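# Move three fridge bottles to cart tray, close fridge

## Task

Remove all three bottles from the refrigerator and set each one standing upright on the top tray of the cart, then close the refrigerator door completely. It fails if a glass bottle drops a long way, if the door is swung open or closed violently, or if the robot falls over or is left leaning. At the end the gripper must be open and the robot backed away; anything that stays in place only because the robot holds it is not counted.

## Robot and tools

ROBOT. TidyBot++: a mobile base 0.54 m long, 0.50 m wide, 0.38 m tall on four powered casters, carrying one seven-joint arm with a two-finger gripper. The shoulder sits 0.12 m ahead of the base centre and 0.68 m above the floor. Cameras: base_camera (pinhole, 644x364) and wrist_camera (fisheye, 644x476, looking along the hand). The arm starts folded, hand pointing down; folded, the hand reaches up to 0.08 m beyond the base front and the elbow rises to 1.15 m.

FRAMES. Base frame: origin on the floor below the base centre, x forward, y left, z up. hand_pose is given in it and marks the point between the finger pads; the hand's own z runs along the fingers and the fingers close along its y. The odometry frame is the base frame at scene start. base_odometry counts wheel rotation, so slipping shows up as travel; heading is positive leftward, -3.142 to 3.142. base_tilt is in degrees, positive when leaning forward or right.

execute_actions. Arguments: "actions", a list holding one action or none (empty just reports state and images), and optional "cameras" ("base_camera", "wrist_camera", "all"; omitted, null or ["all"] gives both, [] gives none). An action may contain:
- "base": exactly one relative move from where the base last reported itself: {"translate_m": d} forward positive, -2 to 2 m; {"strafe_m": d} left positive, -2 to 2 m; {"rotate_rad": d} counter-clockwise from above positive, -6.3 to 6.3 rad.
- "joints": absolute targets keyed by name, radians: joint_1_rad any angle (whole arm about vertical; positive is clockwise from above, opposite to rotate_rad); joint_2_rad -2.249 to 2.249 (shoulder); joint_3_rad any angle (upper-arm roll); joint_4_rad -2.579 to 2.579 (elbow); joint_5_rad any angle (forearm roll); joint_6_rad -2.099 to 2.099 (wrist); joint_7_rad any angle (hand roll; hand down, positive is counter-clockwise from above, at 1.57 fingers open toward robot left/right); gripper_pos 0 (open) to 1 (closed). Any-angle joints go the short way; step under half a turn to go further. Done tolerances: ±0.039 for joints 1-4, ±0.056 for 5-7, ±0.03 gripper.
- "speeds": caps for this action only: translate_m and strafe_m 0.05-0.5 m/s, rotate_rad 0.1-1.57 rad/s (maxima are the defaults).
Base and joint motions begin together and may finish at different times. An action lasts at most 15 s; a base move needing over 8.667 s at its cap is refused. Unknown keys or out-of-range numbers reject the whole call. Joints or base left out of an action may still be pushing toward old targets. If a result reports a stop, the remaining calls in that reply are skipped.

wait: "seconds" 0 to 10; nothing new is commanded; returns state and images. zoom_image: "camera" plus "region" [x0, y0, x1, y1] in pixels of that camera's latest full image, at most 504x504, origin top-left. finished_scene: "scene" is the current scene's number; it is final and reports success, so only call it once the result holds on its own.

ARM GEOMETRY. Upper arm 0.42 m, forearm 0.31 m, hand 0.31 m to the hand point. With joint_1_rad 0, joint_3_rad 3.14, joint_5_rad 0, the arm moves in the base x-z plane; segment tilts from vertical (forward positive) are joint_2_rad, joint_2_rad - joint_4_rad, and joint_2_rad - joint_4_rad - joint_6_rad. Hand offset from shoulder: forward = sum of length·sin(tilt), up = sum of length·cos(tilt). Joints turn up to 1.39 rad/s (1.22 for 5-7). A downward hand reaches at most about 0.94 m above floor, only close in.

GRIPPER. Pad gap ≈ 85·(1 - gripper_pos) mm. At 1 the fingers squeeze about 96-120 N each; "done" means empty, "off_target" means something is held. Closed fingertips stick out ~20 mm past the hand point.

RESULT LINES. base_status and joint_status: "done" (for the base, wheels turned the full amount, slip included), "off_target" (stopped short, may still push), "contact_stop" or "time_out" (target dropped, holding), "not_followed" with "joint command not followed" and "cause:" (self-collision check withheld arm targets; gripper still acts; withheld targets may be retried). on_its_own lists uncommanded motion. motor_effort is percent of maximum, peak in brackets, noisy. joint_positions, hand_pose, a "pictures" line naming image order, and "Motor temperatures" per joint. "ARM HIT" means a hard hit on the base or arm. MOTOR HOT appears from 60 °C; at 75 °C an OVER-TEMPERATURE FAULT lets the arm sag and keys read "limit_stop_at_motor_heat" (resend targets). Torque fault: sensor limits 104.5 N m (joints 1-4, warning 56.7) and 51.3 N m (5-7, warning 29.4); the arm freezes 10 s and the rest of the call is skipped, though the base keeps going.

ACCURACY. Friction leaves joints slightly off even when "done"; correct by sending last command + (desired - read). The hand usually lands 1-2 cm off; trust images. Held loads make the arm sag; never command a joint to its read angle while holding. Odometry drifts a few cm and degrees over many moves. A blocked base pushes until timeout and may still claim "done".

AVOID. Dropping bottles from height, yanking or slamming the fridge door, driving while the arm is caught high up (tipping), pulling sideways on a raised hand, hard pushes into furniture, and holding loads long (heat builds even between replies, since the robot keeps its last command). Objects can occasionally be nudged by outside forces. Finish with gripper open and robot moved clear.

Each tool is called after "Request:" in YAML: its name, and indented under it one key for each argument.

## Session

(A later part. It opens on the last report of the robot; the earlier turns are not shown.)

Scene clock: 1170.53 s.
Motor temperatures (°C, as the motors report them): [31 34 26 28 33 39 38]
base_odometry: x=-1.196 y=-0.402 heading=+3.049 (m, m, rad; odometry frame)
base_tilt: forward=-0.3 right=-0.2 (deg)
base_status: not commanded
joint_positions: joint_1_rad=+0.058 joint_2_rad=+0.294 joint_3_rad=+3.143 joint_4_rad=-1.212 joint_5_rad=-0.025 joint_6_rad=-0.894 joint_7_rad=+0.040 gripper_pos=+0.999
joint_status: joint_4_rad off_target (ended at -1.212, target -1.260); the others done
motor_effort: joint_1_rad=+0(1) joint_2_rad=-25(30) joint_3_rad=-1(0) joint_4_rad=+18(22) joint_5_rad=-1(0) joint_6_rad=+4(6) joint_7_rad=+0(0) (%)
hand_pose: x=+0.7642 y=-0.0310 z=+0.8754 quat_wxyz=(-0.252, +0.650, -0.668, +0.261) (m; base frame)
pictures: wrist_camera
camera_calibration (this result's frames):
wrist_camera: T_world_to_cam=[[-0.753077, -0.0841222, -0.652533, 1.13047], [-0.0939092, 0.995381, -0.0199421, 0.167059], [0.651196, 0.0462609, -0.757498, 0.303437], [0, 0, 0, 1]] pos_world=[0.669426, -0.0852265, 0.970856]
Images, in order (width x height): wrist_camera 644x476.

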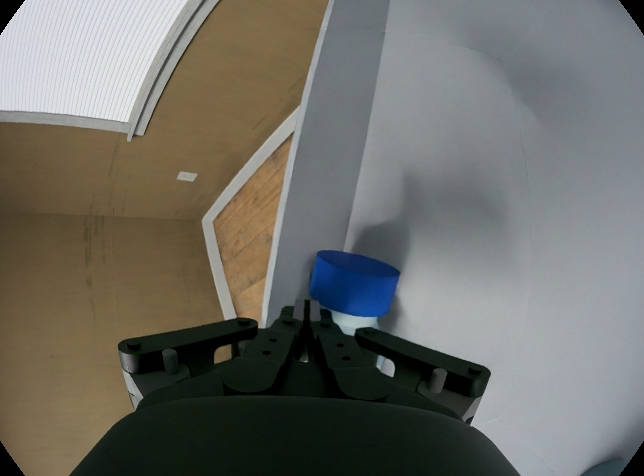

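Request:
execute_actions:
  actions:
    - {"base":{"translate_m":-0.08},"speeds":{"translate_m":0.05}}
  cameras: ["wrist_camera"]

Scene clock: 1178.23 s.
Motor temperatures (°C, as the motors report them): [31 34 26 28 33 39 38]
base_odometry: x=-1.116 y=-0.409 heading=+3.049 (m, m, rad; odometry frame)
base_tilt: forward=-0.3 right=-0.2 (deg)
base_status: done
joint_positions: joint_1_rad=+0.060 joint_2_rad=+0.295 joint_3_rad=+3.143 joint_4_rad=-1.232 joint_5_rad=-0.025 joint_6_rad=-0.891 joint_7_rad=+0.040 gripper_pos=+0.999
joint_status: not commanded
motor_effort: joint_1_rad=-1(2) joint_2_rad=-28(32) joint_3_rad=-1(1) joint_4_rad=+21(23) joint_5_rad=-1(1) joint_6_rad=+6(6) joint_7_rad=+0(0) (%)
hand_pose: x=+0.7608 y=-0.0324 z=+0.8647 quat_wxyz=(-0.246, +0.651, -0.671, +0.255) (m; base frame)
pictures: wrist_camera
camera_calibration (this result's frames):
wrist_camera: T_world_to_cam=[[-0.765261, -0.081367, -0.638557, 1.11802], [-0.091598, 0.995649, -0.0170958, 0.163782], [0.63717, 0.0454078, -0.769385, 0.318528], [0, 0, 0, 1]] pos_world=[0.667627, -0.0865632, 0.961793]
Images, in order (width x height): wrist_camera 644x476.

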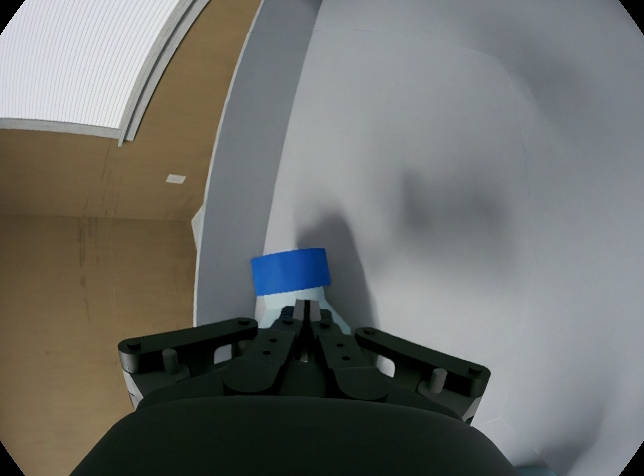

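The bottle moved. Lift to look.

Request:
execute_actions:
  actions:
    - {"joints":{"joint_2_rad":0.328,"joint_4_rad":-0.70,"joint_6_rad":-1.414,"gripper_pos":0.0}}
  cameras: ["wrist_camera"]

Scene clock: 1184.93 s.
Motor temperatures (°C, as the motors report them): [31 34 26 28 33 39 38]
base_odometry: x=-1.116 y=-0.409 heading=+3.049 (m, m, rad; odometry frame)
base_tilt: forward=-0.3 right=-0.2 (deg)
base_status: not commanded
joint_positions: joint_1_rad=+0.060 joint_2_rad=+0.315 joint_3_rad=+3.143 joint_4_rad=-0.724 joint_5_rad=-0.025 joint_6_rad=-1.382 joint_7_rad=+0.040 gripper_pos=+0.000
joint_status: all done
motor_effort: joint_1_rad=-1(1) joint_2_rad=-27(30) joint_3_rad=-1(2) joint_4_rad=+19(22) joint_5_rad=-1(1) joint_6_rad=+6(6) joint_7_rad=+1(0) (%)
hand_pose: x=+0.7250 y=-0.0285 z=+1.0072 quat_wxyz=(-0.245, +0.656, -0.667, +0.253) (m; base frame)
pictures: wrist_camera
camera_calibration (this result's frames):
wrist_camera: T_world_to_cam=[[-0.766454, -0.0924677, -0.635608, 1.17953], [-0.103357, 0.994442, -0.0200363, 0.17048], [0.633928, 0.0503378, -0.771752, 0.455665], [0, 0, 0, 1]] pos_world=[0.632818, -0.0834007, 1.1048]
Images, in order (width x height): wrist_camera 644x476.

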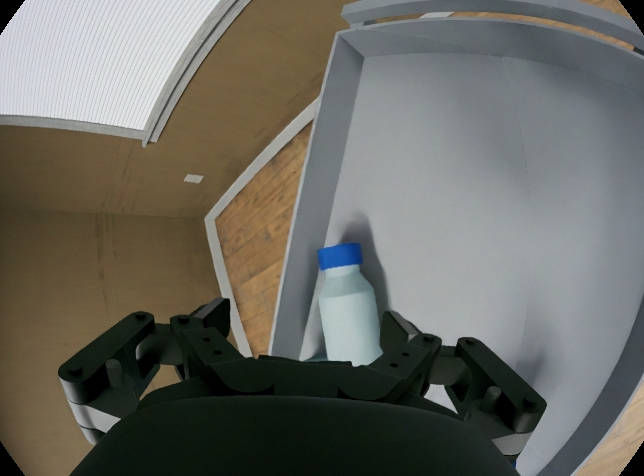

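Request:
execute_actions:
  actions:
    - {"base":{"translate_m":0.06},"joints":{"joint_1_rad":0.02,"joint_2_rad":0.229,"joint_4_rad":-1.218,"joint_6_rad":-0.997},"speeds":{"translate_m":0.05}}
  cameras: ["wrist_camera"]

Scene clock: 1199.13 s.
Motor temperatures (°C, as the motors report them): [31 34 26 28 33 39 38]
base_odometry: x=-1.176 y=-0.403 heading=+3.049 (m, m, rad; odometry frame)
base_tilt: forward=-0.3 right=-0.2 (deg)
base_status: done
joint_positions: joint_1_rad=+0.045 joint_2_rad=+0.240 joint_3_rad=+3.143 joint_4_rad=-1.193 joint_5_rad=-0.025 joint_6_rad=-1.029 joint_7_rad=+0.040 gripper_pos=+0.000
joint_status: all done
motor_effort: joint_1_rad=-1(3) joint_2_rad=-27(30) joint_3_rad=-1(2) joint_4_rad=+22(23) joint_5_rad=+0(2) joint_6_rad=+5(6) joint_7_rad=+1(0) (%)
hand_pose: x=+0.7257 y=-0.0204 z=+0.8915 quat_wxyz=(-0.234, +0.663, -0.671, +0.237) (m; base frame)
pictures: wrist_camera
camera_calibration (this result's frames):
wrist_camera: T_world_to_cam=[[-0.790763, -0.094519, -0.604781, 1.0975], [-0.110742, 0.993794, -0.0105191, 0.157037], [0.602021, 0.0586564, -0.796323, 0.410775], [0, 0, 0, 1]] pos_world=[0.637956, -0.0764224, 0.992506]
Images, in order (width x height): wrist_camera 644x476.

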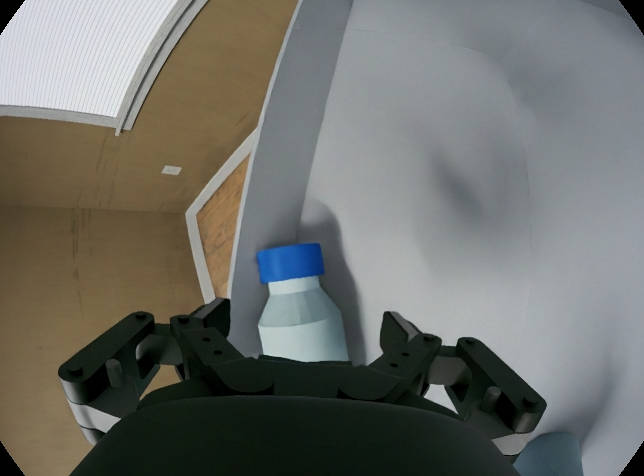

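Request:
execute_actions:
  actions:
    - {"joints":{"joint_2_rad":0.2675,"joint_4_rad":-1.3275,"joint_6_rad":-0.848}}
  cameras: ["wrist_camera"]

Scene clock: 1212.33 s.
Motor temperatures (°C, as the motors report them): [31 34 26 28 33 39 38]
base_odometry: x=-1.176 y=-0.403 heading=+3.049 (m, m, rad; odometry frame)
base_tilt: forward=-0.3 right=-0.2 (deg)
base_status: not commanded
joint_positions: joint_1_rad=+0.045 joint_2_rad=+0.266 joint_3_rad=+3.143 joint_4_rad=-1.305 joint_5_rad=-0.025 joint_6_rad=-0.879 joint_7_rad=+0.040 gripper_pos=+0.000
joint_status: all done
motor_effort: joint_1_rad=+0(0) joint_2_rad=-28(29) joint_3_rad=-1(1) joint_4_rad=+22(22) joint_5_rad=-1(1) joint_6_rad=+5(6) joint_7_rad=+0(1) (%)
hand_pose: x=+0.7422 y=-0.0219 z=+0.8477 quat_wxyz=(-0.237, +0.660, -0.670, +0.242) (m; base frame)
pictures: wrist_camera
camera_calibration (this result's frames):
wrist_camera: T_world_to_cam=[[-0.7841, -0.0917751, -0.613812, 1.08663], [-0.106894, 0.994197, -0.0120996, 0.158338], [0.61136, 0.0561256, -0.78936, 0.35317], [0, 0, 0, 1]] pos_world=[0.653039, -0.0775153, 0.947681]
Images, in order (width x height): wrist_camera 644x476.

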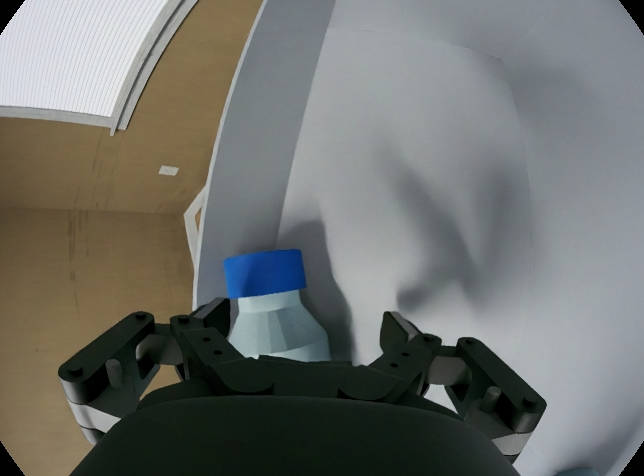

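Request:
execute_actions:
  actions:
    - {"joints":{"gripper_pos":1.0}}
  cameras: ["wrist_camera"]

Scene clock: 1218.07 s.
Motor temperatures (°C, as the motors report them): [31 34 26 28 33 39 38]
base_odometry: x=-1.176 y=-0.403 heading=+3.049 (m, m, rad; odometry frame)
base_tilt: forward=-0.3 right=-0.2 (deg)
base_status: not commanded
joint_positions: joint_1_rad=+0.040 joint_2_rad=+0.259 joint_3_rad=+3.145 joint_4_rad=-1.307 joint_5_rad=-0.023 joint_6_rad=-0.861 joint_7_rad=+0.040 gripper_pos=+0.999
joint_status: all done
motor_effort: joint_1_rad=-2(6) joint_2_rad=-26(28) joint_3_rad=-2(5) joint_4_rad=+21(22) joint_5_rad=-2(4) joint_6_rad=+5(6) joint_7_rad=+1(1) (%)
hand_pose: x=+0.7448 y=-0.0204 z=+0.8549 quat_wxyz=(-0.244, +0.659, -0.666, +0.250) (m; base frame)
pictures: wrist_camera
camera_calibration (this result's frames):
wrist_camera: T_world_to_cam=[[-0.769445, -0.0965171, -0.631378, 1.09723], [-0.109583, 0.993808, -0.018374, 0.164591], [0.629242, 0.0550508, -0.775257, 0.331709], [0, 0, 0, 1]] pos_world=[0.653572, -0.0759306, 0.952953]
Images, in order (width x height): wrist_camera 644x476.

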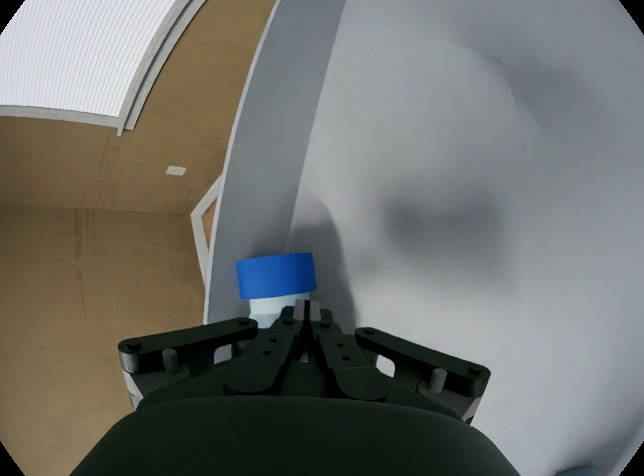

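Request:
execute_actions:
  actions:
    - {"joints":{"joint_2_rad":0.328,"joint_4_rad":-0.70,"joint_6_rad":-1.414,"gripper_pos":0.0}}
  cameras: ["wrist_camera"]

Scene clock: 1225.50 s.
Motor temperatures (°C, as the motors report them): [31 34 26 28 33 39 38]
base_odometry: x=-1.176 y=-0.403 heading=+3.049 (m, m, rad; odometry frame)
base_tilt: forward=-0.3 right=-0.2 (deg)
base_status: not commanded
joint_positions: joint_1_rad=+0.040 joint_2_rad=+0.316 joint_3_rad=+3.145 joint_4_rad=-0.724 joint_5_rad=-0.023 joint_6_rad=-1.382 joint_7_rad=+0.040 gripper_pos=+0.000
joint_status: all done
motor_effort: joint_1_rad=-1(2) joint_2_rad=-27(30) joint_3_rad=-1(2) joint_4_rad=+20(23) joint_5_rad=-1(1) joint_6_rad=+5(6) joint_7_rad=+1(0) (%)
hand_pose: x=+0.7258 y=-0.0177 z=+1.0064 quat_wxyz=(-0.246, +0.662, -0.661, +0.252) (m; base frame)
pictures: wrist_camera
camera_calibration (this result's frames):
wrist_camera: T_world_to_cam=[[-0.765418, -0.107476, -0.634495, 1.1786], [-0.120809, 0.992424, -0.0223683, 0.174806], [0.632092, 0.0595317, -0.772603, 0.456366], [0, 0, 0, 1]] pos_world=[0.634771, -0.0739785, 1.10431]
Images, in order (width x height): wrist_camera 644x476.

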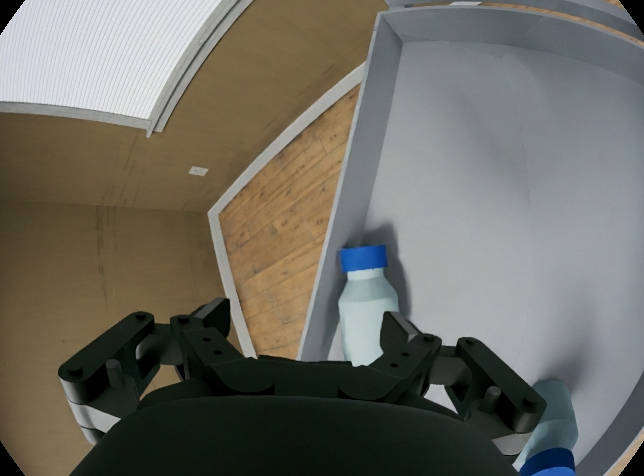

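Request:
execute_actions:
  actions:
    - {"base":{"translate_m":0.025},"joints":{"joint_1_rad":0.03,"joint_2_rad":0.338,"joint_4_rad":-1.0,"joint_6_rad":-1.104,"gripper_pos":1.0},"speeds":{"translate_m":0.05}}
  cameras: []

Request:
execute_actions:
  actions:
    - {"joints":{"joint_2_rad":0.305,"joint_4_rad":-1.26,"joint_6_rad":-0.878}}
  cameras: ["wrist_camera"]

Scene clock: 1237.67 s.
Motor temperatures (°C, as the motors report them): [31 34 26 28 33 39 38]
base_odometry: x=-1.201 y=-0.401 heading=+3.049 (m, m, rad; odometry frame)
base_tilt: forward=-0.3 right=-0.2 (deg)
base_status: done
joint_positions: joint_1_rad=+0.040 joint_2_rad=+0.337 joint_3_rad=+3.145 joint_4_rad=-0.979 joint_5_rad=-0.023 joint_6_rad=-1.136 joint_7_rad=+0.040 gripper_pos=+0.999
joint_status: all done
motor_effort: joint_1_rad=+0(1) joint_2_rad=-29(31) joint_3_rad=-1(2) joint_4_rad=+21(22) joint_5_rad=-1(2) joint_6_rad=+5(6) joint_7_rad=+1(0) (%)
hand_pose: x=+0.7601 y=-0.0198 z=+0.9183 quat_wxyz=(-0.237, +0.664, -0.667, +0.242) (m; base frame)
pictures: none
No camera images: the call's "cameras" was empty. Leave "cameras" out to get every camera's image.

Scene clock: 1238.97 s.
Motor temperatures (°C, as the motors report them): [31 34 26 28 33 39 38]
base_odometry: x=-1.201 y=-0.401 heading=+3.049 (m, m, rad; odometry frame)
base_tilt: forward=-0.3 right=-0.2 (deg)
base_status: not commanded
joint_positions: joint_1_rad=+0.040 joint_2_rad=+0.299 joint_3_rad=+3.145 joint_4_rad=-1.214 joint_5_rad=-0.022 joint_6_rad=-0.893 joint_7_rad=+0.040 gripper_pos=+0.999
joint_status: joint_4_rad off_target (ended at -1.214, target -1.260); the others done
motor_effort: joint_1_rad=+0(3) joint_2_rad=-26(30) joint_3_rad=-1(3) joint_4_rad=+19(21) joint_5_rad=-1(3) joint_6_rad=+3(5) joint_7_rad=+0(0) (%)
hand_pose: x=+0.7654 y=-0.0211 z=+0.8716 quat_wxyz=(-0.251, +0.656, -0.663, +0.258) (m; base frame)
pictures: wrist_camera
camera_calibration (this result's frames):
wrist_camera: T_world_to_cam=[[-0.75527, -0.0980909, -0.648031, 1.1272], [-0.109977, 0.993685, -0.0222349, 0.171524], [0.64612, 0.0544754, -0.761289, 0.306708], [0, 0, 0, 1]] pos_world=[0.672032, -0.0765814, 0.967767]
Images, in order (width x height): wrist_camera 644x476.

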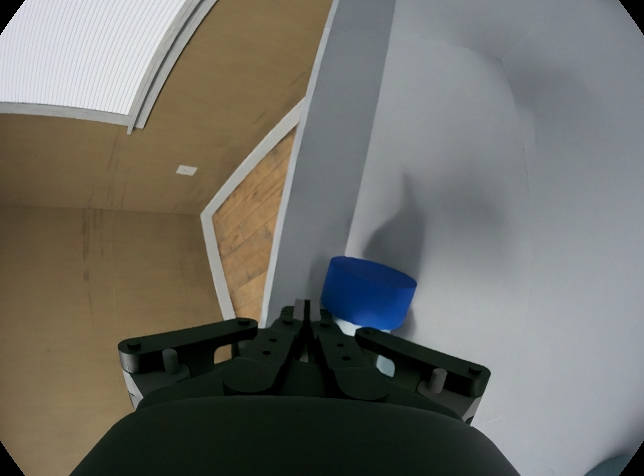

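Request:
execute_actions:
  actions:
    - {"base":{"translate_m":-0.14},"speeds":{"translate_m":0.05}}
  cameras: ["wrist_camera"]

Request:
execute_actions:
  actions:
    - {"joints":{"joint_2_rad":0.328,"joint_4_rad":-0.70,"joint_6_rad":-1.414,"gripper_pos":0.0}}
  cameras: ["wrist_camera"]

Scene clock: 1248.23 s.
Motor temperatures (°C, as the motors report them): [31 34 26 28 33 39 38]
base_odometry: x=-1.061 y=-0.414 heading=+3.049 (m, m, rad; odometry frame)
base_tilt: forward=-0.3 right=-0.1 (deg)
base_status: done
joint_positions: joint_1_rad=+0.040 joint_2_rad=+0.299 joint_3_rad=+3.145 joint_4_rad=-1.233 joint_5_rad=-0.022 joint_6_rad=-0.887 joint_7_rad=+0.040 gripper_pos=+0.999
joint_status: not commanded
motor_effort: joint_1_rad=+0(2) joint_2_rad=-29(31) joint_3_rad=-1(1) joint_4_rad=+22(22) joint_5_rad=-1(1) joint_6_rad=+5(6) joint_7_rad=+0(1) (%)
hand_pose: x=+0.7624 y=-0.0209 z=+0.8627 quat_wxyz=(-0.247, +0.658, -0.665, +0.253) (m; base frame)
pictures: wrist_camera
camera_calibration (this result's frames):
wrist_camera: T_world_to_cam=[[-0.764213, -0.0977024, -0.637521, 1.11697], [-0.110276, 0.993698, -0.020097, 0.169201], [0.635467, 0.054945, -0.770171, 0.317628], [0, 0, 0, 1]] pos_world=[0.670416, -0.0764562, 0.960118]
Images, in order (width x height): wrist_camera 644x476.

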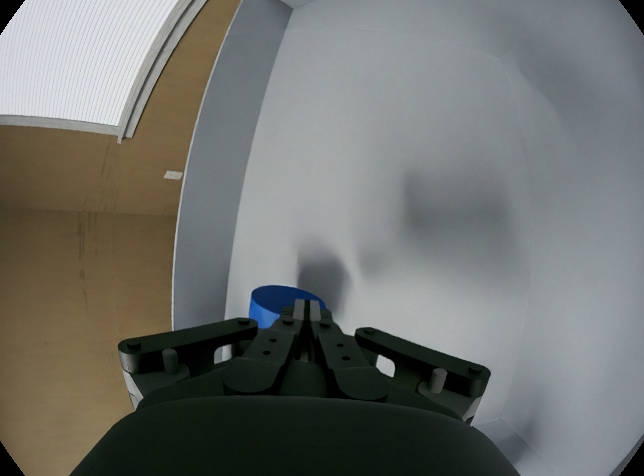

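Scene clock: 1250.00 s.
Motor temperatures (°C, as the motors report them): [31 34 26 28 33 39 38]
base_odometry: x=-1.061 y=-0.414 heading=+3.049 (m, m, rad; odometry frame)
base_tilt: forward=-0.3 right=-0.2 (deg)
base_status: not commanded
joint_positions: joint_1_rad=+0.040 joint_2_rad=+0.315 joint_3_rad=+3.145 joint_4_rad=-0.724 joint_5_rad=-0.022 joint_6_rad=-1.382 joint_7_rad=+0.040 gripper_pos=+0.000
joint_status: all done
motor_effort: joint_1_rad=-1(0) joint_2_rad=-28(31) joint_3_rad=-1(1) joint_4_rad=+19(23) joint_5_rad=-2(1) joint_6_rad=+6(6) joint_7_rad=+0(0) (%)
hand_pose: x=+0.7254 y=-0.0177 z=+1.0072 quat_wxyz=(-0.246, +0.662, -0.661, +0.252) (m; base frame)
pictures: wrist_camera
camera_calibration (this result's frames):
wrist_camera: T_world_to_cam=[[-0.764694, -0.107737, -0.635323, 1.17904], [-0.120842, 0.992409, -0.0228421, 0.175215], [0.632961, 0.0593064, -0.771908, 0.455928], [0, 0, 0, 1]] pos_world=[0.634195, -0.0738979, 1.10501]
Images, in order (width x height): wrist_camera 644x476.

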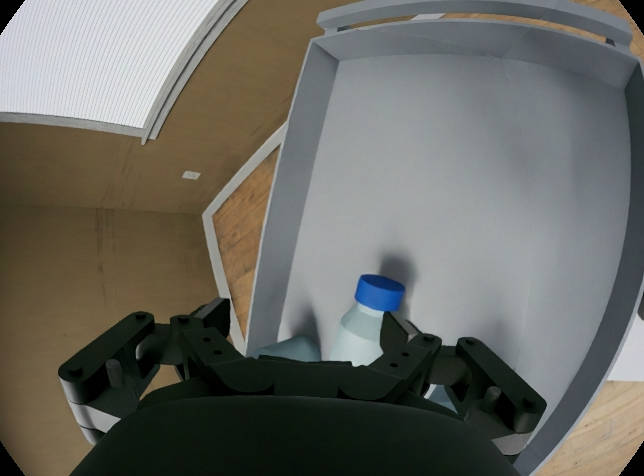

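Request:
execute_actions:
  actions:
    - {"joints":{"joint_1_rad":-0.2,"joint_2_rad":0.3,"joint_4_rad":-0.5,"joint_6_rad":-1.9}}
  cameras: ["wrist_camera"]

Scene clock: 1257.80 s.
Motor temperatures (°C, as the motors report them): [31 34 26 28 33 39 38]
base_odometry: x=-1.061 y=-0.414 heading=+3.049 (m, m, rad; odometry frame)
base_tilt: forward=-0.3 right=-0.1 (deg)
base_status: not commanded
joint_positions: joint_1_rad=-0.185 joint_2_rad=+0.302 joint_3_rad=+3.145 joint_4_rad=-0.524 joint_5_rad=-0.022 joint_6_rad=-1.874 joint_7_rad=+0.040 gripper_pos=+0.000
joint_status: all done
motor_effort: joint_1_rad=-1(0) joint_2_rad=-23(29) joint_3_rad=-1(2) joint_4_rad=+15(20) joint_5_rad=-2(1) joint_6_rad=+3(5) joint_7_rad=+0(0) (%)
hand_pose: x=+0.5988 y=+0.0966 z=+1.0152 quat_wxyz=(-0.171, +0.766, -0.605, +0.137) (m; base frame)
pictures: wrist_camera
camera_calibration (this result's frames):
wrist_camera: T_world_to_cam=[[-0.861045, -0.311801, -0.401723, 0.939899], [-0.347761, 0.937414, 0.0178017, 0.146649], [0.37103, 0.155032, -0.915588, 0.828884], [0, 0, 0, 1]] pos_world=[0.552753, 0.0270873, 1.13388]
Images, in order (width x height): wrist_camera 644x476.

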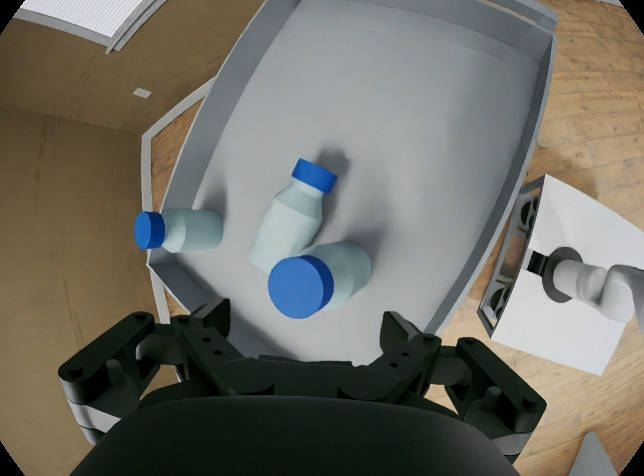

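Request:
execute_actions:
  actions:
    - {"base":{"translate_m":-0.36},"joints":{"joint_1_rad":0.0},"speeds":{"translate_m":0.2}}
  cameras: []

Request:
execute_actions:
  actions:
    - {"base":{"strafe_m":0.10},"joints":{"joint_2_rad":0.36,"joint_4_rad":-1.845,"joint_6_rad":0.63,"joint_7_rad":1.6}}
  cameras: ["wrist_camera"]

Scene clock: 1290.10 s.
Motor temperatures (°C, as the motors report them): [31 34 26 28 33 39 38]
base_odometry: x=-0.703 y=-0.448 heading=+3.049 (m, m, rad; odometry frame)
base_tilt: forward=-0.3 right=-0.1 (deg)
base_status: done
joint_positions: joint_1_rad=-0.016 joint_2_rad=+0.298 joint_3_rad=+3.145 joint_4_rad=-0.524 joint_5_rad=-0.022 joint_6_rad=-1.874 joint_7_rad=+0.040 gripper_pos=+0.000
joint_status: all done
motor_effort: joint_1_rad=-1(1) joint_2_rad=-24(27) joint_3_rad=-1(2) joint_4_rad=+16(16) joint_5_rad=-2(2) joint_6_rad=+4(4) joint_7_rad=+0(0) (%)
hand_pose: x=+0.6071 y=+0.0144 z=+1.0171 quat_wxyz=(-0.161, +0.711, -0.667, +0.152) (m; base frame)
pictures: none
No camera images: the call's "cameras" was empty. Leave "cameras" out to get every camera's image.

Scene clock: 1293.13 s.
Motor temperatures (°C, as the motors report them): [31 34 26 28 33 39 38]
base_odometry: x=-0.712 y=-0.547 heading=+3.050 (m, m, rad; odometry frame)
base_tilt: forward=-0.3 right=-0.2 (deg)
base_status: done
joint_positions: joint_1_rad=-0.013 joint_2_rad=+0.349 joint_3_rad=+3.145 joint_4_rad=-1.819 joint_5_rad=-0.022 joint_6_rad=+0.601 joint_7_rad=+1.558 gripper_pos=+0.000
joint_status: all done
motor_effort: joint_1_rad=+0(5) joint_2_rad=-29(32) joint_3_rad=-1(3) joint_4_rad=+20(23) joint_5_rad=-1(3) joint_6_rad=+9(8) joint_7_rad=+0(1) (%)
hand_pose: x=+0.8341 y=+0.0049 z=+0.9010 quat_wxyz=(-0.010, +0.706, -0.011, +0.708) (m; base frame)
pictures: wrist_camera
camera_calibration (this result's frames):
wrist_camera: T_world_to_cam=[[-0.0286512, -0.996859, 0.0738291, -0.051359], [-0.0674102, -0.0717644, -0.995141, 1.0002], [0.997314, -0.0334888, -0.0651424, -0.636479], [0, 0, 0, 1]] pos_world=[0.700722, -0.000733874, 0.95767]
Images, in order (width x height): wrist_camera 644x476.

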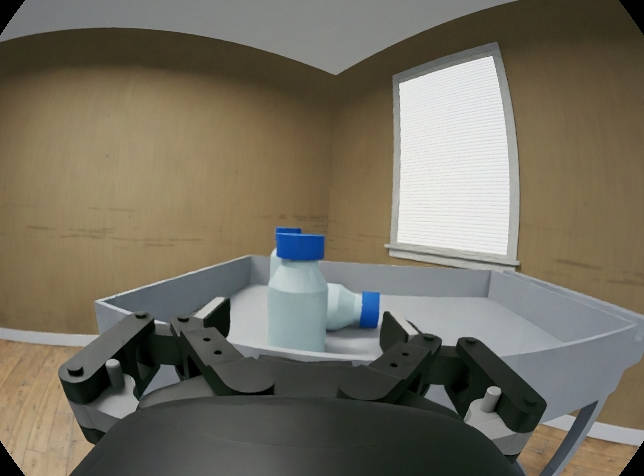

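Request:
execute_actions:
  actions:
    - {"base":{"translate_m":0.15},"speeds":{"translate_m":0.1}}
  cameras: ["wrist_camera"]

Scene clock: 1303.77 s.
Motor temperatures (°C, as the motors report them): [31 34 26 28 33 39 38]
base_odometry: x=-0.861 y=-0.534 heading=+3.050 (m, m, rad; odometry frame)
base_tilt: forward=-0.3 right=-0.2 (deg)
base_status: done
joint_positions: joint_1_rad=-0.013 joint_2_rad=+0.344 joint_3_rad=+3.144 joint_4_rad=-1.829 joint_5_rad=-0.022 joint_6_rad=+0.604 joint_7_rad=+1.558 gripper_pos=+0.000
joint_status: not commanded
motor_effort: joint_1_rad=+0(3) joint_2_rad=-28(30) joint_3_rad=-1(2) joint_4_rad=+20(25) joint_5_rad=-1(2) joint_6_rad=+8(9) joint_7_rad=+0(0) (%)
hand_pose: x=+0.8313 y=+0.0056 z=+0.9000 quat_wxyz=(-0.010, +0.707, -0.011, +0.707) (m; base frame)
pictures: wrist_camera
camera_calibration (this result's frames):
wrist_camera: T_world_to_cam=[[-0.0275264, -0.996914, 0.0735219, -0.0513844], [-0.0687294, -0.0714883, -0.995071, 1.00007], [0.997256, -0.0324439, -0.0665495, -0.632445], [0, 0, 0, 1]] pos_world=[0.698029, -0.000251574, 0.956828]
Images, in order (width x height): wrist_camera 644x476.

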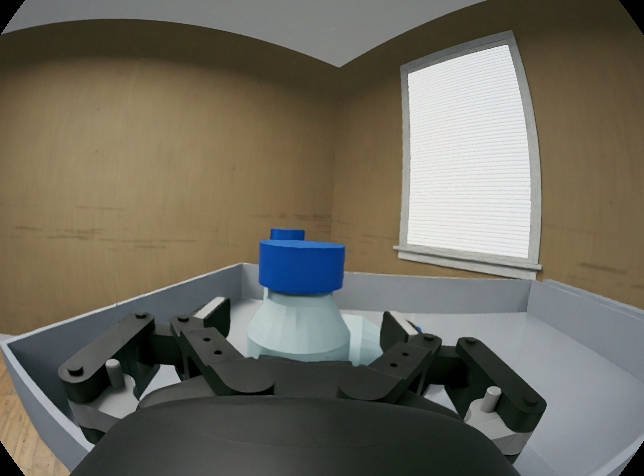

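Request:
execute_actions:
  actions:
    - {"joints":{"gripper_pos":1.0}}
  cameras: []

Scene clock: 1316.13 s.
Motor temperatures (°C, as the motors report them): [31 34 26 28 33 39 38]
base_odometry: x=-0.861 y=-0.534 heading=+3.050 (m, m, rad; odometry frame)
base_tilt: forward=-0.3 right=-0.2 (deg)
base_status: not commanded
joint_positions: joint_1_rad=-0.013 joint_2_rad=+0.344 joint_3_rad=+3.144 joint_4_rad=-1.829 joint_5_rad=-0.022 joint_6_rad=+0.610 joint_7_rad=+1.558 gripper_pos=+0.999
joint_status: all done
motor_effort: joint_1_rad=+0(3) joint_2_rad=-28(28) joint_3_rad=+0(2) joint_4_rad=+20(20) joint_5_rad=-1(2) joint_6_rad=+8(8) joint_7_rad=+0(1) (%)
hand_pose: x=+0.8313 y=+0.0055 z=+0.9019 quat_wxyz=(-0.010, +0.704, -0.011, +0.710) (m; base frame)
pictures: none
No camera images: the call's "cameras" was empty. Leave "cameras" out to get every camera's image.

Missed—nothing gripped. Check.

Request:
execute_actions:
  actions:
    - {"joints":{"gripper_pos":0.0}}
  cameras: ["wrist_camera"]

Scene clock: 1331.53 s.
Motor temperatures (°C, as the motors report them): [31 34 26 28 33 39 38]
base_odometry: x=-0.861 y=-0.534 heading=+3.050 (m, m, rad; odometry frame)
base_tilt: forward=-0.3 right=-0.2 (deg)
base_status: not commanded
joint_positions: joint_1_rad=-0.013 joint_2_rad=+0.346 joint_3_rad=+3.144 joint_4_rad=-1.829 joint_5_rad=-0.022 joint_6_rad=+0.610 joint_7_rad=+1.558 gripper_pos=+0.000
joint_status: all done
motor_effort: joint_1_rad=-1(2) joint_2_rad=-27(29) joint_3_rad=-1(2) joint_4_rad=+20(20) joint_5_rad=-1(1) joint_6_rad=+8(9) joint_7_rad=+0(0) (%)
hand_pose: x=+0.8315 y=+0.0055 z=+0.9011 quat_wxyz=(-0.010, +0.705, -0.011, +0.709) (m; base frame)
pictures: wrist_camera
camera_calibration (this result's frames):
wrist_camera: T_world_to_cam=[[-0.02801, -0.996911, 0.0733714, -0.050967], [-0.0636944, -0.071471, -0.995407, 0.997362], [0.997576, -0.0325547, -0.0614957, -0.637401], [0, 0, 0, 1]] pos_world=[0.697955, -0.000277489, 0.957324]
Images, in order (width x height): wrist_camera 644x476.

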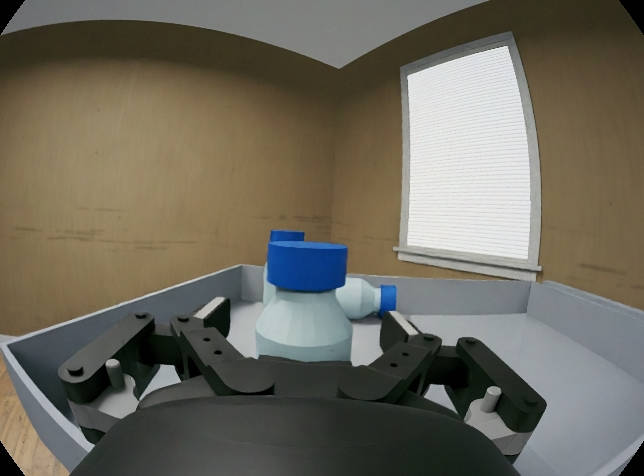

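Request:
execute_actions:
  actions:
    - {"base":{"translate_m":0.045},"speeds":{"translate_m":0.05}}
  cameras: []

Request:
execute_actions:
  actions:
    - {"joints":{"gripper_pos":1.0}}
  cameras: ["wrist_camera"]

Scene clock: 1341.17 s.
Motor temperatures (°C, as the motors report them): [31 34 26 28 33 39 38]
base_odometry: x=-0.906 y=-0.530 heading=+3.050 (m, m, rad; odometry frame)
base_tilt: forward=-0.3 right=-0.2 (deg)
base_status: done
joint_positions: joint_1_rad=-0.013 joint_2_rad=+0.338 joint_3_rad=+3.144 joint_4_rad=-1.830 joint_5_rad=-0.022 joint_6_rad=+0.616 joint_7_rad=+1.558 gripper_pos=+0.000
joint_status: not commanded
motor_effort: joint_1_rad=+0(2) joint_2_rad=-25(28) joint_3_rad=-1(1) joint_4_rad=+17(22) joint_5_rad=-1(1) joint_6_rad=+6(8) joint_7_rad=+0(1) (%)
hand_pose: x=+0.8296 y=+0.0055 z=+0.9081 quat_wxyz=(-0.010, +0.700, -0.011, +0.714) (m; base frame)
pictures: none
No camera images: the call's "cameras" was empty. Leave "cameras" out to get every camera's image.

Scene clock: 1342.27 s.
Motor temperatures (°C, as the motors report them): [31 34 26 28 33 39 38]
base_odometry: x=-0.906 y=-0.530 heading=+3.050 (m, m, rad; odometry frame)
base_tilt: forward=-0.3 right=-0.2 (deg)
base_status: not commanded
joint_positions: joint_1_rad=-0.013 joint_2_rad=+0.338 joint_3_rad=+3.144 joint_4_rad=-1.830 joint_5_rad=-0.022 joint_6_rad=+0.618 joint_7_rad=+1.561 gripper_pos=+0.455
joint_status: gripper_pos off_target (ended at +0.455, target +1.000)
motor_effort: joint_1_rad=-1(3) joint_2_rad=-26(26) joint_3_rad=-1(4) joint_4_rad=+19(19) joint_5_rad=-1(2) joint_6_rad=+7(7) joint_7_rad=+0(1) (%)
hand_pose: x=+0.8296 y=+0.0050 z=+0.9086 quat_wxyz=(-0.009, +0.700, -0.010, +0.714) (m; base frame)
pictures: wrist_camera
camera_calibration (this result's frames):
wrist_camera: T_world_to_cam=[[-0.0298376, -0.996677, 0.0757931, -0.0527315], [-0.0493006, -0.0742671, -0.996019, 0.99329], [0.998338, -0.0334555, -0.0469208, -0.648909], [0, 0, 0, 1]] pos_world=[0.695227, -0.000497046, 0.962885]
Images, in order (width x height): wrist_camera 644x476.

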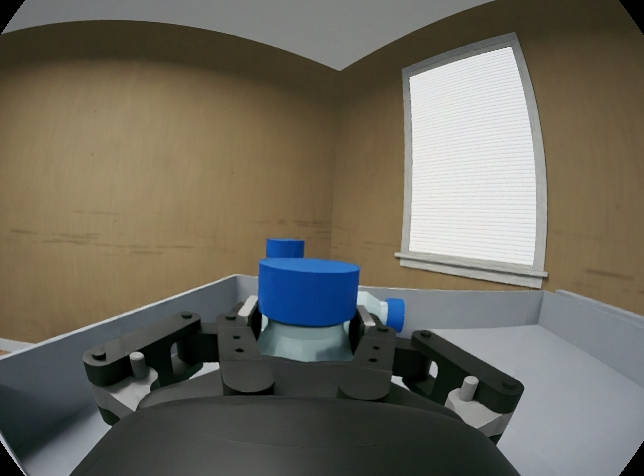

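Request:
execute_actions:
  actions:
    - {"joints":{"joint_2_rad":0.24,"joint_6_rad":0.52}}
  cameras: []

Request:
execute_actions:
  actions:
    - {"base":{"strafe_m":-0.42},"speeds":{"strafe_m":0.15}}

Scene clock: 1351.47 s.
Motor temperatures (°C, as the motors report them): [31 34 26 28 33 39 38]
base_odometry: x=-0.906 y=-0.530 heading=+3.050 (m, m, rad; odometry frame)
base_tilt: forward=-0.3 right=-0.2 (deg)
base_status: not commanded
joint_positions: joint_1_rad=-0.013 joint_2_rad=+0.273 joint_3_rad=+3.144 joint_4_rad=-1.844 joint_5_rad=-0.022 joint_6_rad=+0.525 joint_7_rad=+1.561 gripper_pos=+0.455
joint_status: all done
motor_effort: joint_1_rad=+0(1) joint_2_rad=-32(34) joint_3_rad=-1(2) joint_4_rad=+25(26) joint_5_rad=-2(1) joint_6_rad=+12(12) joint_7_rad=+0(1) (%)
hand_pose: x=+0.8122 y=+0.0053 z=+0.9172 quat_wxyz=(-0.010, +0.714, -0.010, +0.700) (m; base frame)
pictures: none
No camera images: the call's "cameras" was empty. Leave "cameras" out to get every camera's image.

Scene clock: 1354.93 s.
Motor temperatures (°C, as the motors report them): [31 34 26 28 33 39 38]
base_odometry: x=-0.868 y=-0.111 heading=+3.050 (m, m, rad; odometry frame)
base_tilt: forward=-0.3 right=-0.1 (deg)
base_status: done
joint_positions: joint_1_rad=-0.027 joint_2_rad=+0.272 joint_3_rad=+3.119 joint_4_rad=-1.844 joint_5_rad=-0.021 joint_6_rad=+0.524 joint_7_rad=+1.561 gripper_pos=+0.456
joint_status: not commanded
motor_effort: joint_1_rad=+6(9) joint_2_rad=-32(33) joint_3_rad=+4(7) joint_4_rad=+25(27) joint_5_rad=-3(4) joint_6_rad=+12(13) joint_7_rad=+1(2) (%)
hand_pose: x=+0.8111 y=+0.0303 z=+0.9173 quat_wxyz=(-0.025, +0.715, +0.002, +0.699) (m; base frame)
pictures: base_camera, wrist_camera
camera_calibration (this result's frames):
wrist_camera: T_world_to_cam=[[0.0137129, -0.997396, 0.0708045, -0.059463], [-0.0885537, -0.0717443, -0.993484, 1.03231], [0.995977, 0.00735352, -0.0893069, -0.5896], [0, 0, 0, 1]] pos_world=[0.679458, 0.0190898, 0.977138]
Images, in order (width x height): base_camera 644x364, wrist_camera 644x476.

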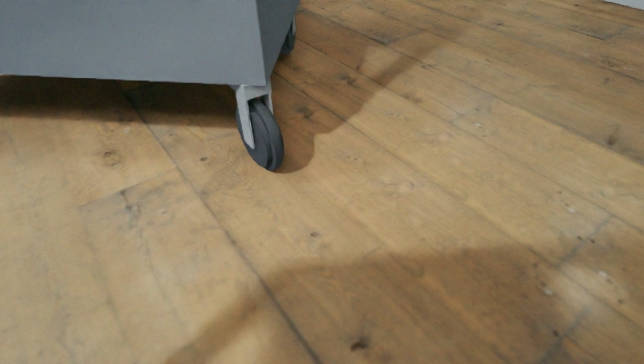

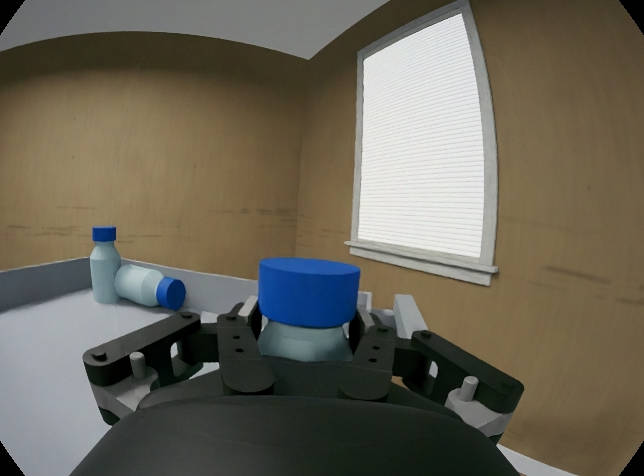

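Request:
execute_actions:
  actions:
    - {"base":{"strafe_m":0.12},"speeds":{"strafe_m":0.1}}
  cameras: []

Request:
execute_actions:
  actions:
    - {"joints":{"joint_2_rad":0.30,"joint_6_rad":0.58}}
  cameras: []

Request:
execute_actions:
  actions:
    - {"joints":{"gripper_pos":0.0}}
  cameras: ["wrist_camera"]

Scene clock: 1366.70 s.
Motor temperatures (°C, as the motors report them): [31 34 26 28 33 39 38]
base_odometry: x=-0.879 y=-0.231 heading=+3.050 (m, m, rad; odometry frame)
base_tilt: forward=-0.2 right=-0.2 (deg)
base_status: done
joint_positions: joint_1_rad=-0.011 joint_2_rad=+0.272 joint_3_rad=+3.132 joint_4_rad=-1.844 joint_5_rad=-0.021 joint_6_rad=+0.524 joint_7_rad=+1.561 gripper_pos=+0.456
joint_status: not commanded
motor_effort: joint_1_rad=+0(5) joint_2_rad=-32(33) joint_3_rad=-1(4) joint_4_rad=+25(26) joint_5_rad=-1(3) joint_6_rad=+12(13) joint_7_rad=+0(1) (%)
hand_pose: x=+0.8117 y=+0.0120 z=+0.9173 quat_wxyz=(-0.014, +0.715, -0.007, +0.699) (m; base frame)
pictures: none
No camera images: the call's "cameras" was empty. Leave "cameras" out to get every camera's image.

Scene clock: 1367.47 s.
Motor temperatures (°C, as the motors report them): [31 34 26 28 33 39 38]
base_odometry: x=-0.879 y=-0.231 heading=+3.050 (m, m, rad; odometry frame)
base_tilt: forward=-0.3 right=-0.2 (deg)
base_status: not commanded
joint_positions: joint_1_rad=-0.011 joint_2_rad=+0.291 joint_3_rad=+3.132 joint_4_rad=-1.844 joint_5_rad=-0.021 joint_6_rad=+0.544 joint_7_rad=+1.561 gripper_pos=+0.456
joint_status: all done
motor_effort: joint_1_rad=-1(0) joint_2_rad=-29(32) joint_3_rad=-1(1) joint_4_rad=+23(26) joint_5_rad=-1(1) joint_6_rad=+10(12) joint_7_rad=+0(0) (%)
hand_pose: x=+0.8163 y=+0.0119 z=+0.9105 quat_wxyz=(-0.014, +0.714, -0.007, +0.700) (m; base frame)
pictures: none
No camera images: the call's "cameras" was empty. Leave "cameras" out to get every camera's image.

Scene clock: 1368.57 s.
Motor temperatures (°C, as the motors report them): [31 34 26 28 33 39 38]
base_odometry: x=-0.879 y=-0.231 heading=+3.050 (m, m, rad; odometry frame)
base_tilt: forward=-0.3 right=-0.2 (deg)
base_status: not commanded
joint_positions: joint_1_rad=-0.011 joint_2_rad=+0.292 joint_3_rad=+3.132 joint_4_rad=-1.844 joint_5_rad=-0.021 joint_6_rad=+0.547 joint_7_rad=+1.561 gripper_pos=+0.000
joint_status: all done
motor_effort: joint_1_rad=+0(0) joint_2_rad=-28(31) joint_3_rad=-1(2) joint_4_rad=+21(23) joint_5_rad=-1(1) joint_6_rad=+9(10) joint_7_rad=+0(0) (%)
hand_pose: x=+0.8167 y=+0.0119 z=+0.9105 quat_wxyz=(-0.014, +0.714, -0.007, +0.700) (m; base frame)
pictures: wrist_camera
camera_calibration (this result's frames):
wrist_camera: T_world_to_cam=[[-0.0145265, -0.997143, 0.0741216, -0.0573943], [-0.0875928, -0.0725754, -0.993509, 1.024], [0.99605, -0.0209247, -0.0862884, -0.598131], [0, 0, 0, 1]] pos_world=[0.68463, 0.00457136, 0.969999]
Images, in order (width x height): wrist_camera 644x476.

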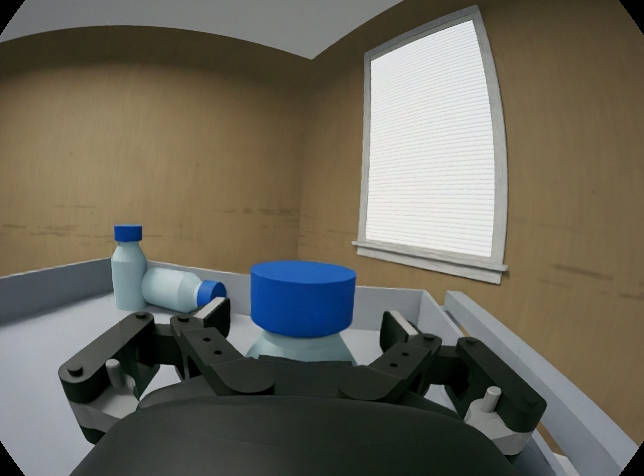

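Request:
execute_actions:
  actions:
    - {"base":{"translate_m":-0.12},"speeds":{"translate_m":0.1}}
  cameras: []

Request:
execute_actions:
  actions:
    - {"base":{"strafe_m":0.25},"joints":{"joint_2_rad":0.328,"joint_4_rad":-0.70,"joint_6_rad":-1.414,"joint_7_rad":0.0,"joint_3_rad":3.14,"joint_1_rad":0.0}}
  cameras: []

Request:
execute_actions:
  actions:
    - {"base":{"translate_m":0.2},"speeds":{"translate_m":0.15}}

Scene clock: 1381.57 s.
Motor temperatures (°C, as the motors report them): [31 34 26 28 33 39 38]
base_odometry: x=-0.759 y=-0.242 heading=+3.050 (m, m, rad; odometry frame)
base_tilt: forward=-0.3 right=-0.1 (deg)
base_status: done
joint_positions: joint_1_rad=-0.011 joint_2_rad=+0.297 joint_3_rad=+3.132 joint_4_rad=-1.844 joint_5_rad=-0.021 joint_6_rad=+0.549 joint_7_rad=+1.561 gripper_pos=+0.000
joint_status: not commanded
motor_effort: joint_1_rad=-1(1) joint_2_rad=-28(30) joint_3_rad=-1(2) joint_4_rad=+21(22) joint_5_rad=-1(1) joint_6_rad=+9(9) joint_7_rad=+0(0) (%)
hand_pose: x=+0.8177 y=+0.0119 z=+0.9080 quat_wxyz=(-0.014, +0.715, -0.007, +0.699) (m; base frame)
pictures: none
No camera images: the call's "cameras" was empty. Leave "cameras" out to get every camera's image.

Scene clock: 1384.20 s.
Motor temperatures (°C, as the motors report them): [31 34 26 28 33 39 38]
base_odometry: x=-0.782 y=-0.491 heading=+3.051 (m, m, rad; odometry frame)
base_tilt: forward=-0.3 right=-0.2 (deg)
base_status: done
joint_positions: joint_1_rad=-0.010 joint_2_rad=+0.315 joint_3_rad=+3.132 joint_4_rad=-0.725 joint_5_rad=-0.021 joint_6_rad=-1.385 joint_7_rad=+0.041 gripper_pos=+0.000
joint_status: all done
motor_effort: joint_1_rad=-1(3) joint_2_rad=-28(31) joint_3_rad=-1(4) joint_4_rad=+20(23) joint_5_rad=-2(0) joint_6_rad=+5(9) joint_7_rad=+0(1) (%)
hand_pose: x=+0.7247 y=+0.0184 z=+1.0063 quat_wxyz=(-0.254, +0.683, -0.641, +0.242) (m; base frame)
pictures: none
No camera images: the call's "cameras" was empty. Leave "cameras" out to get every camera's image.

Scene clock: 1386.20 s.
Motor temperatures (°C, as the motors report them): [31 34 26 28 33 39 38]
base_odometry: x=-0.981 y=-0.473 heading=+3.051 (m, m, rad; odometry frame)
base_tilt: forward=-0.3 right=-0.2 (deg)
base_status: done
joint_positions: joint_1_rad=-0.010 joint_2_rad=+0.329 joint_3_rad=+3.132 joint_4_rad=-0.724 joint_5_rad=-0.021 joint_6_rad=-1.386 joint_7_rad=+0.041 gripper_pos=+0.000
joint_status: not commanded
motor_effort: joint_1_rad=-1(0) joint_2_rad=-27(30) joint_3_rad=-1(1) joint_4_rad=+19(20) joint_5_rad=-1(1) joint_6_rad=+5(6) joint_7_rad=+0(0) (%)
hand_pose: x=+0.7288 y=+0.0185 z=+0.9983 quat_wxyz=(-0.249, +0.684, -0.643, +0.238) (m; base frame)
pictures: base_camera, wrist_camera
camera_calibration (this result's frames):
wrist_camera: T_world_to_cam=[[-0.767168, -0.153834, -0.622726, 1.17001], [-0.182722, 0.983005, -0.0177298, 0.179733], [0.61487, 0.100184, -0.782239, 0.467442], [0, 0, 0, 1]] pos_world=[0.643018, -0.0435223, 1.09743]
Images, in order (width x height): base_camera 644x364, wrist_camera 644x476.

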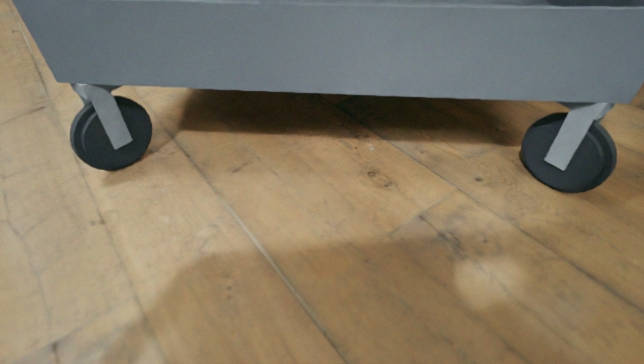

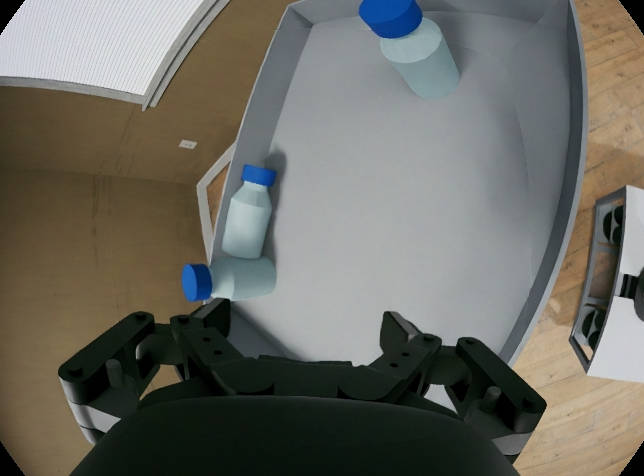

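Request:
execute_actions:
  actions:
    - {"base":{"strafe_m":-0.07},"joints":{"gripper_pos":1.0}}
  cameras: []

Request:
execute_actions:
  actions:
    - {"base":{"translate_m":0.21},"joints":{"joint_1_rad":0.03,"joint_2_rad":0.338,"joint_4_rad":-1.0,"joint_6_rad":-1.104},"speeds":{"translate_m":0.1}}

Scene clock: 1401.10 s.
Motor temperatures (°C, as the motors report them): [31 34 26 28 33 39 38]
base_odometry: x=-0.975 y=-0.403 heading=+3.051 (m, m, rad; odometry frame)
base_tilt: forward=-0.3 right=-0.2 (deg)
base_status: done
joint_positions: joint_1_rad=-0.003 joint_2_rad=+0.329 joint_3_rad=+3.133 joint_4_rad=-0.724 joint_5_rad=-0.021 joint_6_rad=-1.386 joint_7_rad=+0.041 gripper_pos=+0.999
joint_status: all done
motor_effort: joint_1_rad=-1(3) joint_2_rad=-28(29) joint_3_rad=-1(3) joint_4_rad=+19(20) joint_5_rad=-2(3) joint_6_rad=+6(6) joint_7_rad=+0(0) (%)
hand_pose: x=+0.7289 y=+0.0140 z=+0.9983 quat_wxyz=(-0.248, +0.682, -0.645, +0.239) (m; base frame)
pictures: none
No camera images: the call's "cameras" was empty. Leave "cameras" out to get every camera's image.

Scene clock: 1403.77 s.
Motor temperatures (°C, as the motors report them): [31 34 26 28 33 39 38]
base_odometry: x=-1.184 y=-0.384 heading=+3.051 (m, m, rad; odometry frame)
base_tilt: forward=-0.4 right=-0.1 (deg)
base_status: done
joint_positions: joint_1_rad=+0.004 joint_2_rad=+0.340 joint_3_rad=+3.133 joint_4_rad=-0.979 joint_5_rad=-0.021 joint_6_rad=-1.134 joint_7_rad=+0.041 gripper_pos=+0.999
joint_status: all done
motor_effort: joint_1_rad=+0(0) joint_2_rad=-30(32) joint_3_rad=-1(2) joint_4_rad=+21(23) joint_5_rad=-2(1) joint_6_rad=+5(6) joint_7_rad=+0(0) (%)
hand_pose: x=+0.7613 y=+0.0093 z=+0.9170 quat_wxyz=(-0.243, +0.679, -0.651, +0.235) (m; base frame)
pictures: base_camera, wrist_camera
camera_calibration (this result's frames):
wrist_camera: T_world_to_cam=[[-0.778645, -0.137481, -0.612219, 1.14183], [-0.163446, 0.986458, -0.0136426, 0.17483], [0.605804, 0.0894421, -0.790571, 0.39941], [0, 0, 0, 1]] pos_world=[0.675691, -0.0512072, 1.0172]
Images, in order (width x height): base_camera 644x364, wrist_camera 644x476.

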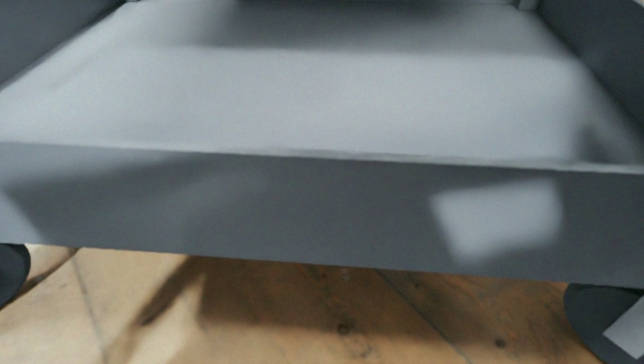

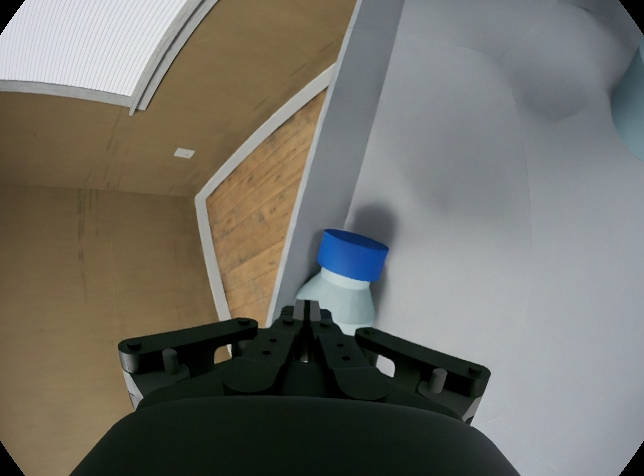

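Similar to before. Press and drag.

Request:
execute_actions:
  actions:
    - {"base":{"translate_m":0.015},"joints":{"joint_2_rad":0.305,"joint_4_rad":-1.26,"joint_6_rad":-0.878},"speeds":{"translate_m":0.05}}
  cameras: []

Request:
execute_actions:
  actions:
    - {"base":{"translate_m":-0.16},"speeds":{"translate_m":0.06}}
  cameras: []

Request:
execute_actions:
  actions:
    - {"joints":{"joint_2_rad":0.328,"joint_4_rad":-0.70,"joint_6_rad":-1.414,"gripper_pos":0.0}}
  cameras: ["wrist_camera"]

Scene clock: 1415.13 s.
Motor temperatures (°C, as the motors report them): [31 34 26 28 33 39 38]
base_odometry: x=-1.199 y=-0.383 heading=+3.050 (m, m, rad; odometry frame)
base_tilt: forward=-0.3 right=-0.1 (deg)
base_status: done
joint_positions: joint_1_rad=+0.011 joint_2_rad=+0.290 joint_3_rad=+3.133 joint_4_rad=-1.215 joint_5_rad=-0.021 joint_6_rad=-0.900 joint_7_rad=+0.041 gripper_pos=+0.999
joint_status: joint_4_rad off_target (ended at -1.215, target -1.260); the others done
motor_effort: joint_1_rad=-2(3) joint_2_rad=-24(31) joint_3_rad=-2(4) joint_4_rad=+19(22) joint_5_rad=-2(3) joint_6_rad=+4(6) joint_7_rad=+1(0) (%)
hand_pose: x=+0.7622 y=+0.0040 z=+0.8752 quat_wxyz=(-0.257, +0.670, -0.650, +0.252) (m; base frame)
pictures: none
No camera images: the call's "cameras" was empty. Leave "cameras" out to get every camera's image.

Scene clock: 1418.30 s.
Motor temperatures (°C, as the motors report them): [31 34 26 28 33 39 38]
base_odometry: x=-1.040 y=-0.397 heading=+3.050 (m, m, rad; odometry frame)
base_tilt: forward=-0.3 right=-0.2 (deg)
base_status: done
joint_positions: joint_1_rad=+0.012 joint_2_rad=+0.300 joint_3_rad=+3.133 joint_4_rad=-1.233 joint_5_rad=-0.021 joint_6_rad=-0.899 joint_7_rad=+0.041 gripper_pos=+0.999
joint_status: not commanded
motor_effort: joint_1_rad=-1(1) joint_2_rad=-29(30) joint_3_rad=-1(3) joint_4_rad=+22(22) joint_5_rad=-2(1) joint_6_rad=+6(6) joint_7_rad=+0(0) (%)
hand_pose: x=+0.7603 y=+0.0040 z=+0.8592 quat_wxyz=(-0.248, +0.673, -0.653, +0.243) (m; base frame)
pictures: none
No camera images: the call's "cameras" was empty. Leave "cameras" out to get every camera's image.

Scene clock: 1420.07 s.
Motor temperatures (°C, as the motors report them): [31 34 26 28 33 39 38]
base_odometry: x=-1.040 y=-0.397 heading=+3.050 (m, m, rad; odometry frame)
base_tilt: forward=-0.3 right=-0.2 (deg)
base_status: not commanded
joint_positions: joint_1_rad=+0.012 joint_2_rad=+0.315 joint_3_rad=+3.133 joint_4_rad=-0.724 joint_5_rad=-0.021 joint_6_rad=-1.382 joint_7_rad=+0.041 gripper_pos=+0.000
joint_status: all done
motor_effort: joint_1_rad=-1(0) joint_2_rad=-27(30) joint_3_rad=-1(1) joint_4_rad=+20(22) joint_5_rad=-2(1) joint_6_rad=+6(6) joint_7_rad=+1(0) (%)
hand_pose: x=+0.7254 y=+0.0049 z=+1.0074 quat_wxyz=(-0.252, +0.675, -0.648, +0.247) (m; base frame)
pictures: wrist_camera
camera_calibration (this result's frames):
wrist_camera: T_world_to_cam=[[-0.759659, -0.13687, -0.635755, 1.17853], [-0.160225, 0.986857, -0.0210062, 0.179553], [0.630274, 0.085906, -0.771605, 0.456238], [0, 0, 0, 1]] pos_world=[0.636496, -0.0550816, 1.10506]
Images, in order (width x height): wrist_camera 644x476.

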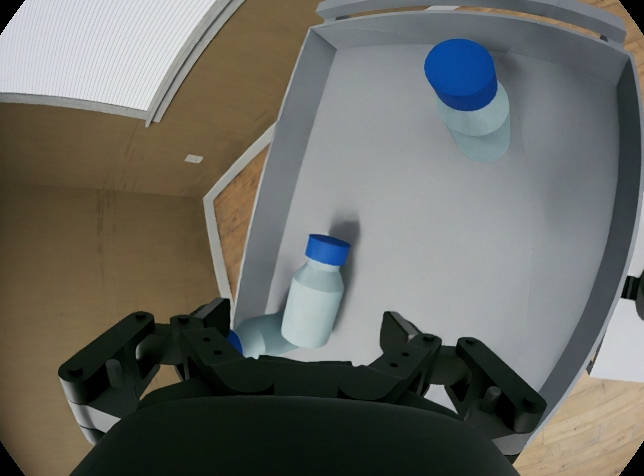

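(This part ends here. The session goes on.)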